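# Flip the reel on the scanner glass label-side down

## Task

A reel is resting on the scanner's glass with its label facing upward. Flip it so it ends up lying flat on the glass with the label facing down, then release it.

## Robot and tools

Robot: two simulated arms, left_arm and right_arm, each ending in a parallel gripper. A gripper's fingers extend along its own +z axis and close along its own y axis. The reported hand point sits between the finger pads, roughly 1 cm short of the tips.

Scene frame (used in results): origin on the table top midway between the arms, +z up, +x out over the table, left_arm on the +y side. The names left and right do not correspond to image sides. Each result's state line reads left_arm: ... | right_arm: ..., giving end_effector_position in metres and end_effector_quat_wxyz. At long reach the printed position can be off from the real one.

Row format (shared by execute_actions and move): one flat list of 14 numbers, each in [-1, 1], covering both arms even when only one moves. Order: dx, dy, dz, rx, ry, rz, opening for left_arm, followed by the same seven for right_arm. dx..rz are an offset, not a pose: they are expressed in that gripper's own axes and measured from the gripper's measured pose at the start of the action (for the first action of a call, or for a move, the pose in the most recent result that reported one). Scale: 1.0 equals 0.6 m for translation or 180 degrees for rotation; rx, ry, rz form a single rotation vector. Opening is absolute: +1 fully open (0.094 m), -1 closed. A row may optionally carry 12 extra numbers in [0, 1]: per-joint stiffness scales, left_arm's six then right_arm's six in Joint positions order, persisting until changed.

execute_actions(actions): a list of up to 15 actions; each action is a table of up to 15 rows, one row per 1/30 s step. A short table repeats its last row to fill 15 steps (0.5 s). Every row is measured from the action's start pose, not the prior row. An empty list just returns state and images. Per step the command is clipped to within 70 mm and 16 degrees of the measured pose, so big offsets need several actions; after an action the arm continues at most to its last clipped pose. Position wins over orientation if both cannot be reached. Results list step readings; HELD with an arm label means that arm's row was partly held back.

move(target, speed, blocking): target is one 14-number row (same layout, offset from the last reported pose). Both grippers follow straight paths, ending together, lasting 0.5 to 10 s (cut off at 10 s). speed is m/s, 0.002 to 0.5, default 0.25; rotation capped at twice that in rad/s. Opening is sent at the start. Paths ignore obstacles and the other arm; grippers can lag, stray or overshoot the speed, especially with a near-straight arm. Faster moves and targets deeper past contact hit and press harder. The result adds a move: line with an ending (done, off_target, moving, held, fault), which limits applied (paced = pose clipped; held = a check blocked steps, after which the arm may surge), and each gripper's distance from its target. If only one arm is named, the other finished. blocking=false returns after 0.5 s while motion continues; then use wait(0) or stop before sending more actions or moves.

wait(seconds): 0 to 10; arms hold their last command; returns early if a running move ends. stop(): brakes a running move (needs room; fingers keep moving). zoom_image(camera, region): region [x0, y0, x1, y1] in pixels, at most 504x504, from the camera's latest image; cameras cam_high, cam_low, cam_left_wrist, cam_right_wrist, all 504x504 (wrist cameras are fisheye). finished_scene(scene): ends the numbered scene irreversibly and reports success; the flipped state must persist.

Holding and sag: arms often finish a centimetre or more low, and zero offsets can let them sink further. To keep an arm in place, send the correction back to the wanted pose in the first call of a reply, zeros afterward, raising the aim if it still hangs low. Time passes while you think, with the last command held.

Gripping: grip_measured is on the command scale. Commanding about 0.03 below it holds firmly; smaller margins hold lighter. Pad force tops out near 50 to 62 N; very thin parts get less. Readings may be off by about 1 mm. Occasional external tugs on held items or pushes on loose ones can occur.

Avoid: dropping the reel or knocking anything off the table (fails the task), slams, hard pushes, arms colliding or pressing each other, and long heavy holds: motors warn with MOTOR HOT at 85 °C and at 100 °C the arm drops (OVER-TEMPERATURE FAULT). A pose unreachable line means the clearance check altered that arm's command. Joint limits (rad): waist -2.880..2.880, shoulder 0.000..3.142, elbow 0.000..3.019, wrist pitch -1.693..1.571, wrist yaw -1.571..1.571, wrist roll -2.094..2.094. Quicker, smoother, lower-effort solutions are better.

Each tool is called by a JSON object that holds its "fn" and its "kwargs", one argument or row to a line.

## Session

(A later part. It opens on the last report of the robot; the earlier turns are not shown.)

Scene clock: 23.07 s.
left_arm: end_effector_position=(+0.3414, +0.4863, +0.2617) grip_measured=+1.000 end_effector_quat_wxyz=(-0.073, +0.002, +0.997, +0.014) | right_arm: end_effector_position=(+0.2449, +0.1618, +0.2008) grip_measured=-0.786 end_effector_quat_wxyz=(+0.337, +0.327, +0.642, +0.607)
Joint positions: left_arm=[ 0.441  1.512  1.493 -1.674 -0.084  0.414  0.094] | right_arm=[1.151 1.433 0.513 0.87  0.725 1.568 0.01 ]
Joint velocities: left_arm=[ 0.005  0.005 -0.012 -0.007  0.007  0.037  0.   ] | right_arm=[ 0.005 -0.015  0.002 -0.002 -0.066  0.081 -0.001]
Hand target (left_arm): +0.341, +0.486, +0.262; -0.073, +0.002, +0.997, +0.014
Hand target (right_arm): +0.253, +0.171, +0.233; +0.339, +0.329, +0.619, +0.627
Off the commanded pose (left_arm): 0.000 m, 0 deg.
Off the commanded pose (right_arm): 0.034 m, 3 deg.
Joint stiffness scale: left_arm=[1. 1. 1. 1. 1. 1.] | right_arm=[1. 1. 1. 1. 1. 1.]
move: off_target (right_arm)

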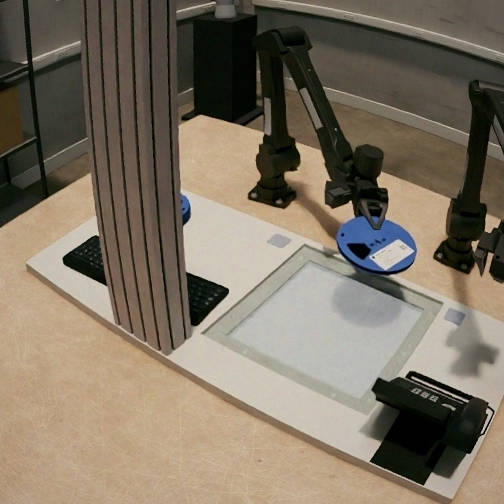

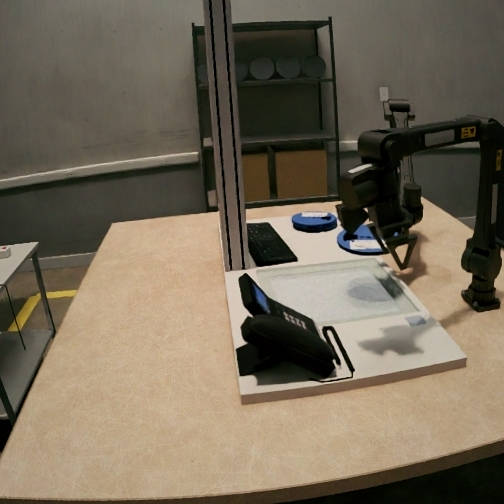

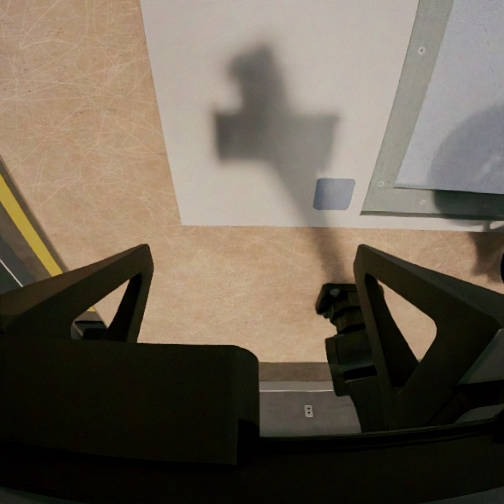

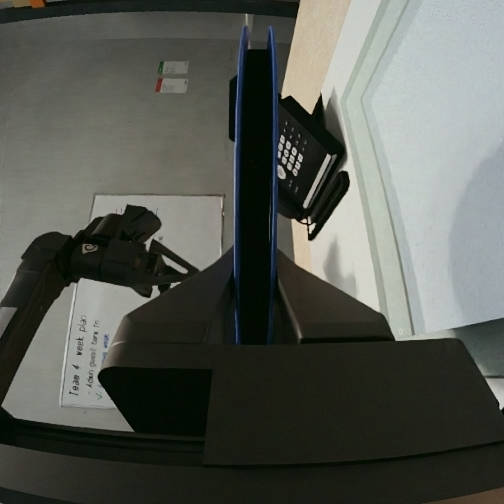

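{"fn": "move", "kwargs": {
  "target": [0,0,0,0,0,0,1,-0.17,0.04,0.08,0,0,-0.5,-0.84]
}}

{"fn": "move", "kwargs": {
  "target": [0,0,0,0,0,0,1,0,0,0,0,0,-0.49,-0.84]
}}

Scene clock: 28.73 s.
left_arm: end_effector_position=(+0.3414, +0.4863, +0.2617) grip_measured=+1.000 end_effector_quat_wxyz=(-0.073, +0.002, +0.997, +0.014) | right_arm: end_effector_position=(+0.3354, +0.1070, +0.2054) grip_measured=-0.786 end_effector_quat_wxyz=(+0.653, -0.232, +0.697, +0.186)
Joint positions: left_arm=[ 0.441  1.512  1.493 -1.674 -0.084  0.414  0.094] | right_arm=[ 0.834  1.35   0.49   0.773  0.402 -0.011  0.01 ]
Joint velocities: left_arm=[-0.015  0.015 -0.002 -0.002 -0.051 -0.051  0.   ] | right_arm=[-0.015 -0.015 -0.007  0.002 -0.051 -0.022  0.   ]
Hand target (left_arm): +0.341, +0.486, +0.262; -0.073, +0.002, +0.997, +0.014
Hand target (right_arm): +0.341, +0.106, +0.228; +0.669, -0.225, +0.683, +0.188
Off the commanded pose (left_arm): 0.000 m, 0 deg.
Off the commanded pose (right_arm): 0.022 m, 2 deg.
Joint stiffness scale: left_arm=[1. 1. 1. 1. 1. 1.] | right_arm=[1. 1. 1. 1. 1. 1.]
move: off_target (right_arm)

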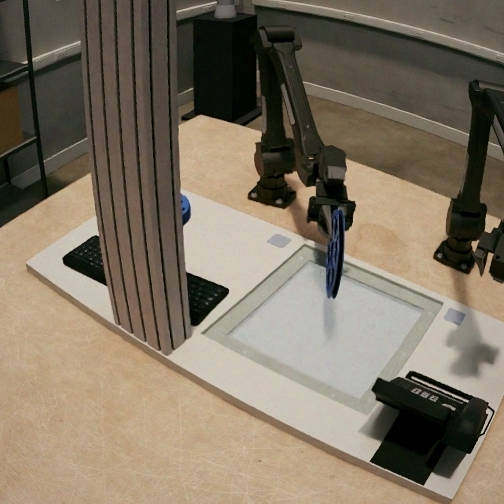

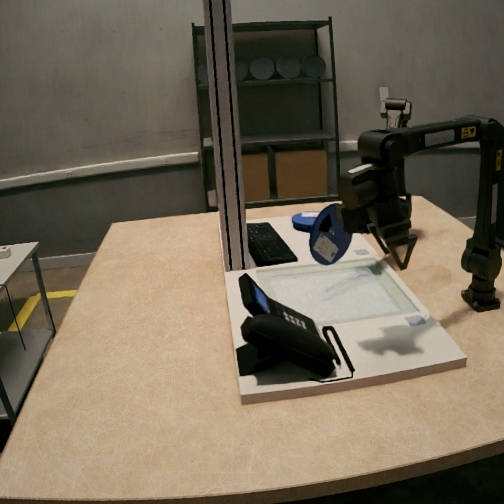

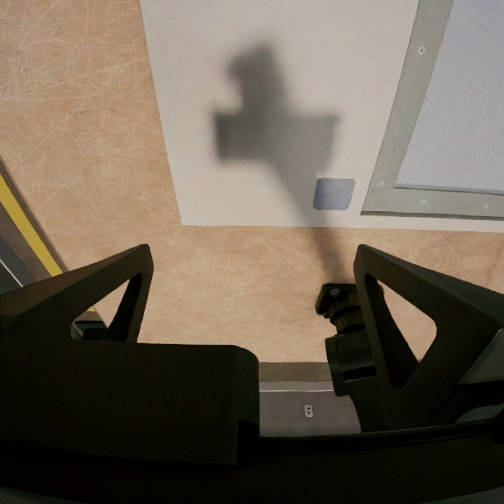

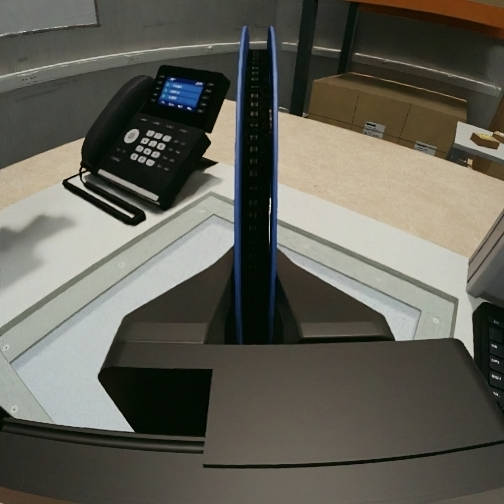

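Scene clock: 32.40 s.
left_arm: end_effector_position=(+0.3414, +0.4863, +0.2617) grip_measured=+1.000 end_effector_quat_wxyz=(-0.073, +0.002, +0.997, +0.014) | right_arm: end_effector_position=(+0.3336, +0.1041, +0.1978) grip_measured=-0.787 end_effector_quat_wxyz=(-0.593, +0.655, -0.345, +0.315)
Joint positions: left_arm=[ 0.441  1.512  1.493 -1.674 -0.084  0.414  0.094] | right_arm=[ 0.834  1.351  0.48   0.765  0.402 -1.532  0.01 ]
Joint velocities: left_arm=[-0.005 -0.005  0.012  0.007 -0.022  0.007  0.   ] | right_arm=[-0.005 -0.005  0.002 -0.012  0.066 -0.022 -0.001]
Hand target (left_arm): +0.341, +0.486, +0.262; -0.073, +0.002, +0.997, +0.014
Hand target (right_arm): +0.335, +0.107, +0.205; -0.598, +0.652, -0.339, +0.321
Off the commanded pose (left_arm): 0.000 m, 0 deg.
Off the commanded pose (right_arm): 0.008 m, 1 deg.
Joint stiffness scale: left_arm=[1. 1. 1. 1. 1. 1.] | right_arm=[1. 1. 1. 1. 1. 1.]
move: done

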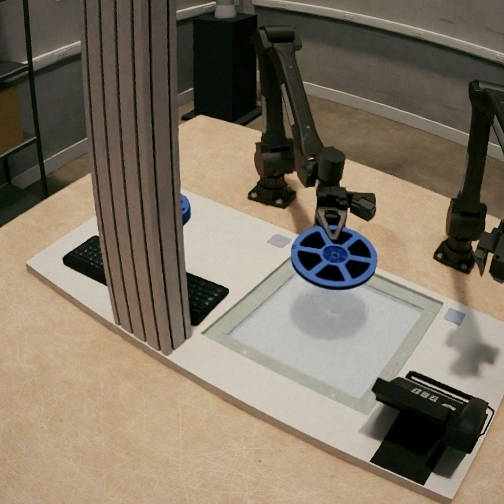

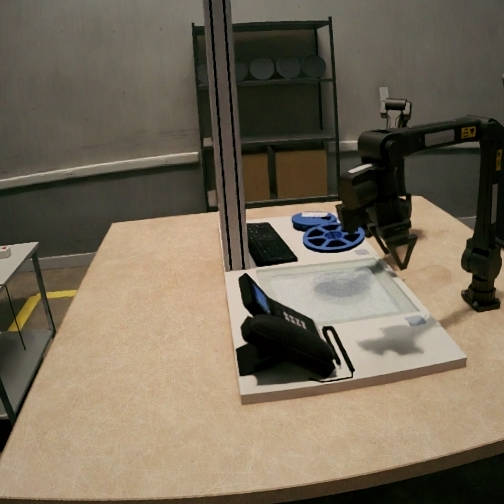

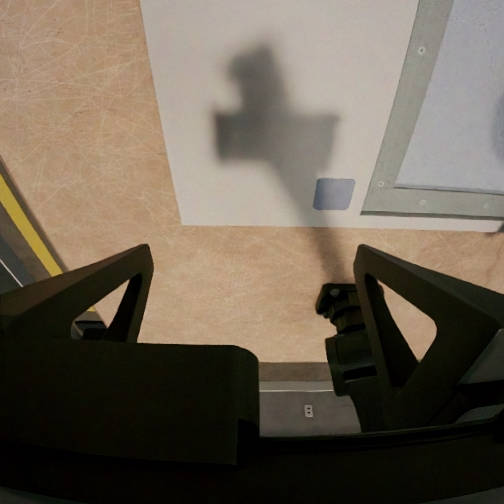

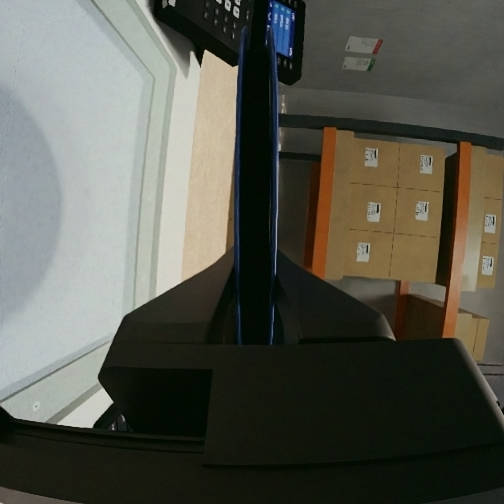

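{"fn": "move", "kwargs": {
  "target": [0,0,0,0,0,0,1,-0.05,0.182,0.08,-0.055,0,0,-0.84],
  "speed": 0.08
}}

{"fn": "move", "kwargs": {
  "target": [0,0,0,0,0,0,1,0,0.01,0,-0.06,0,0,-0.2],
  "speed": 0.05
}}

{"fn": "move", "kwargs": {
  "target": [0,0,0,0,0,0,1,0,0.02,-0.13,0,0,0,-0.2],
  "speed": 0.05
}}

Scene clock: 35.10 s.
left_arm: end_effector_position=(+0.3414, +0.4863, +0.2617) grip_measured=+1.000 end_effector_quat_wxyz=(-0.073, +0.002, +0.997, +0.014) | right_arm: end_effector_position=(+0.3486, +0.1361, +0.0847) grip_measured=-0.787 end_effector_quat_wxyz=(-0.528, +0.706, -0.371, +0.292)
Joint positions: left_arm=[ 0.441  1.512  1.493 -1.674 -0.084  0.414  0.094] | right_arm=[ 0.847  1.686  0.556  0.829  0.415 -1.466  0.01 ]
Joint velocities: left_arm=[ 0.005 -0.005 -0.017  0.017 -0.11  -0.051  0.   ] | right_arm=[ 0.005 -0.015 -0.002  0.007  0.022  0.037 -0.001]
Hand target (left_arm): +0.341, +0.486, +0.262; -0.073, +0.002, +0.997, +0.014
Hand target (right_arm): +0.347, +0.148, +0.084; -0.534, +0.704, -0.371, +0.284
Off the commanded pose (left_arm): 0.000 m, 0 deg.
Off the commanded pose (right_arm): 0.013 m, 1 deg.
Joint stiffness scale: left_arm=[1. 1. 1. 1. 1. 1.] | right_arm=[1. 1. 1. 1. 1. 1.]
move: off_target (right_arm)

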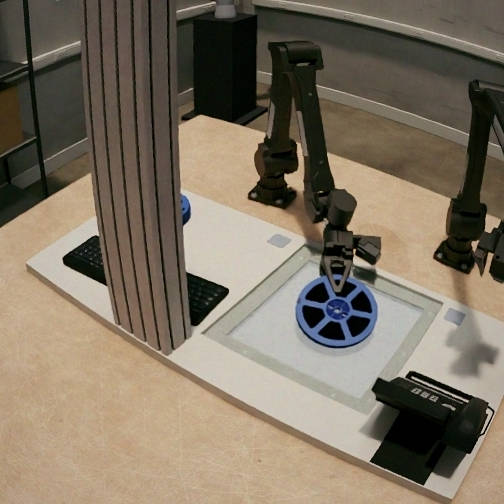

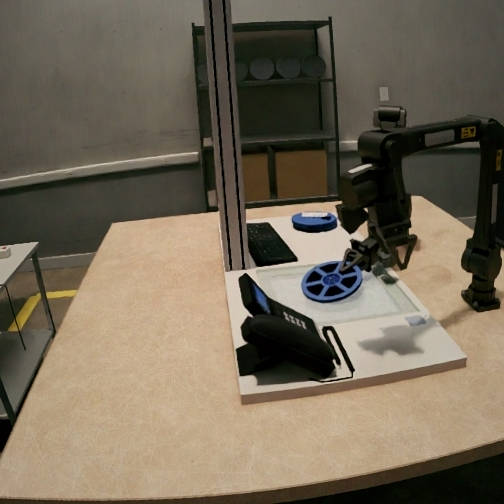

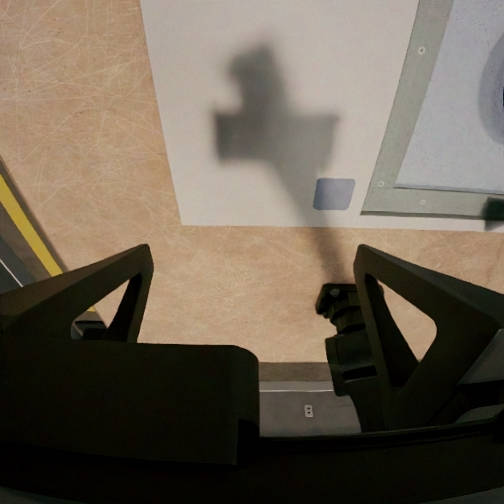

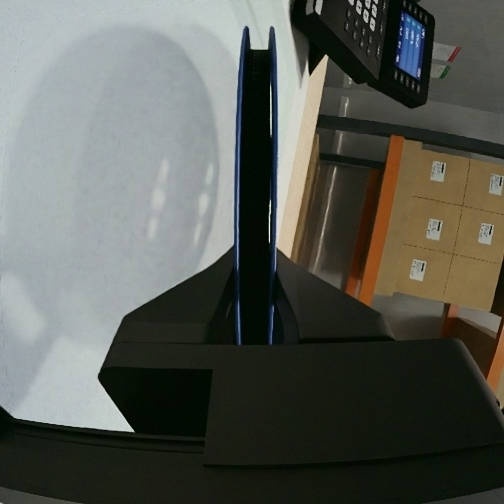

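Scene clock: 37.23 s.
left_arm: end_effector_position=(+0.3414, +0.4863, +0.2617) grip_measured=+1.000 end_effector_quat_wxyz=(-0.073, +0.002, +0.997, +0.014) | right_arm: end_effector_position=(+0.3382, +0.1273, +0.0638) grip_measured=-0.202 end_effector_quat_wxyz=(-0.445, +0.764, -0.388, +0.260)
Joint positions: left_arm=[ 0.441  1.512  1.493 -1.674 -0.084  0.414  0.094] | right_arm=[ 0.847  1.603  0.585  0.488  0.389 -1.41   0.037]
Joint velocities: left_arm=[-0.005  0.005 -0.007 -0.002 -0.081 -0.007  0.   ] | right_arm=[-0.005 -0.005 -0.002  0.002 -0.007  0.066 -0.001]
Hand target (left_arm): +0.341, +0.486, +0.262; -0.073, +0.002, +0.997, +0.014
Hand target (right_arm): +0.347, +0.135, +0.079; -0.460, +0.752, -0.397, +0.256
Off the commanded pose (left_arm): 0.000 m, 0 deg.
Off the commanded pose (right_arm): 0.019 m, 2 deg.
Joint stiffness scale: left_arm=[1. 1. 1. 1. 1. 1.] | right_arm=[1. 1. 1. 1. 1. 1.]
move: off_target (right_arm)

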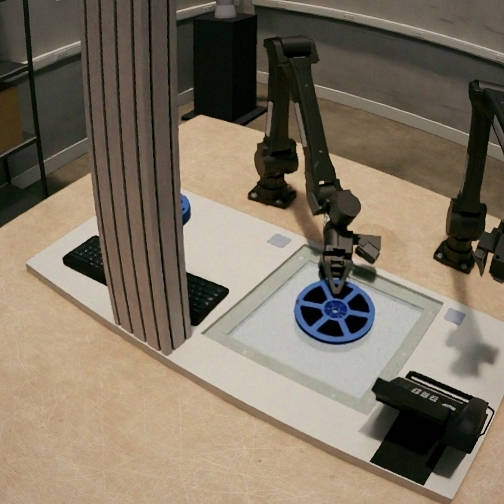

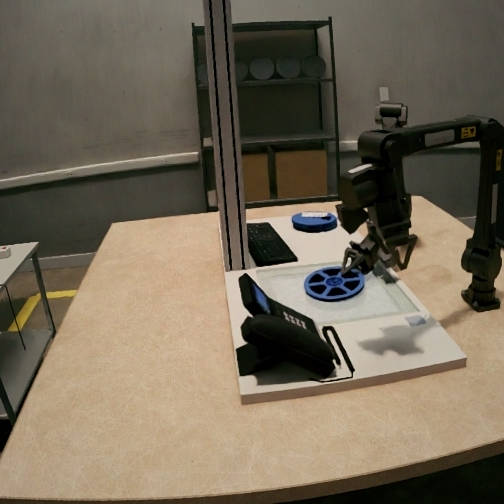

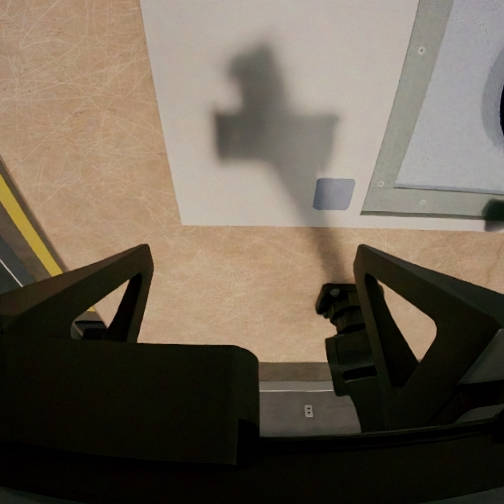

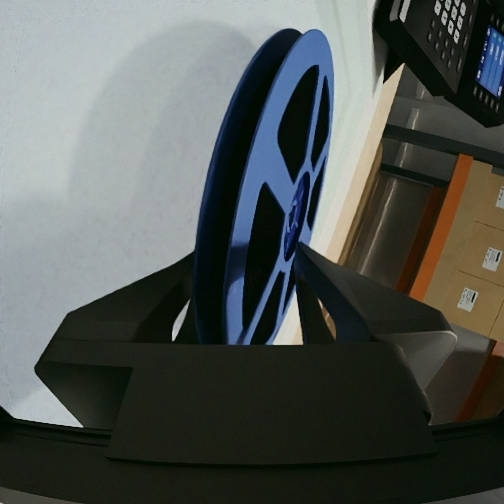

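Scene clock: 39.10 s.
left_arm: end_effector_position=(+0.3414, +0.4863, +0.2617) grip_measured=+1.000 end_effector_quat_wxyz=(-0.073, +0.002, +0.997, +0.014) | right_arm: end_effector_position=(+0.2796, +0.0827, +0.0838) grip_measured=-0.202 end_effector_quat_wxyz=(-0.437, +0.769, -0.386, +0.263)
Joint positions: left_arm=[ 0.441  1.512  1.493 -1.674 -0.084  0.414  0.094] | right_arm=[ 0.937  1.371  0.429  0.375  0.47  -1.367  0.037]
Joint velocities: left_arm=[-0.005  0.005 -0.002 -0.002  0.037  0.007  0.   ] | right_arm=[-0.015  0.005 -0.017 -0.032  0.007  0.022 -0.   ]
Hand target (left_arm): +0.341, +0.486, +0.262; -0.073, +0.002, +0.997, +0.014
Hand target (right_arm): +0.276, +0.086, +0.090; -0.446, +0.764, -0.389, +0.259
Off the commanded pose (left_arm): 0.000 m, 0 deg.
Off the commanded pose (right_arm): 0.008 m, 1 deg.
Joint stiffness scale: left_arm=[1. 1. 1. 1. 1. 1.] | right_arm=[1. 1. 1. 1. 1. 1.]
move: done

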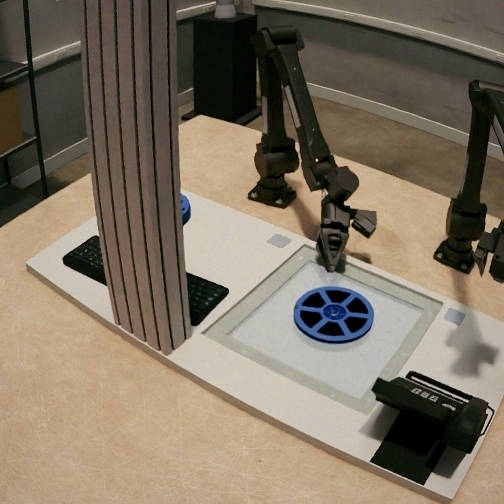

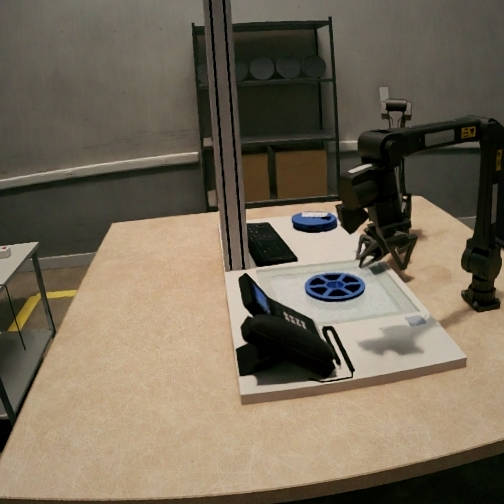

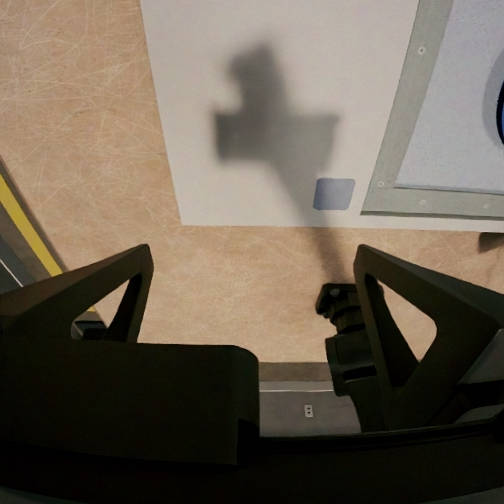

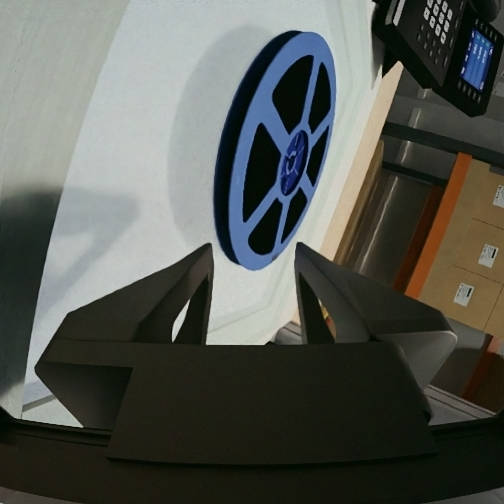

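{"fn": "finished_scene", "kwargs": {
  "scene": 2
}}

The scene is finished: the task was done.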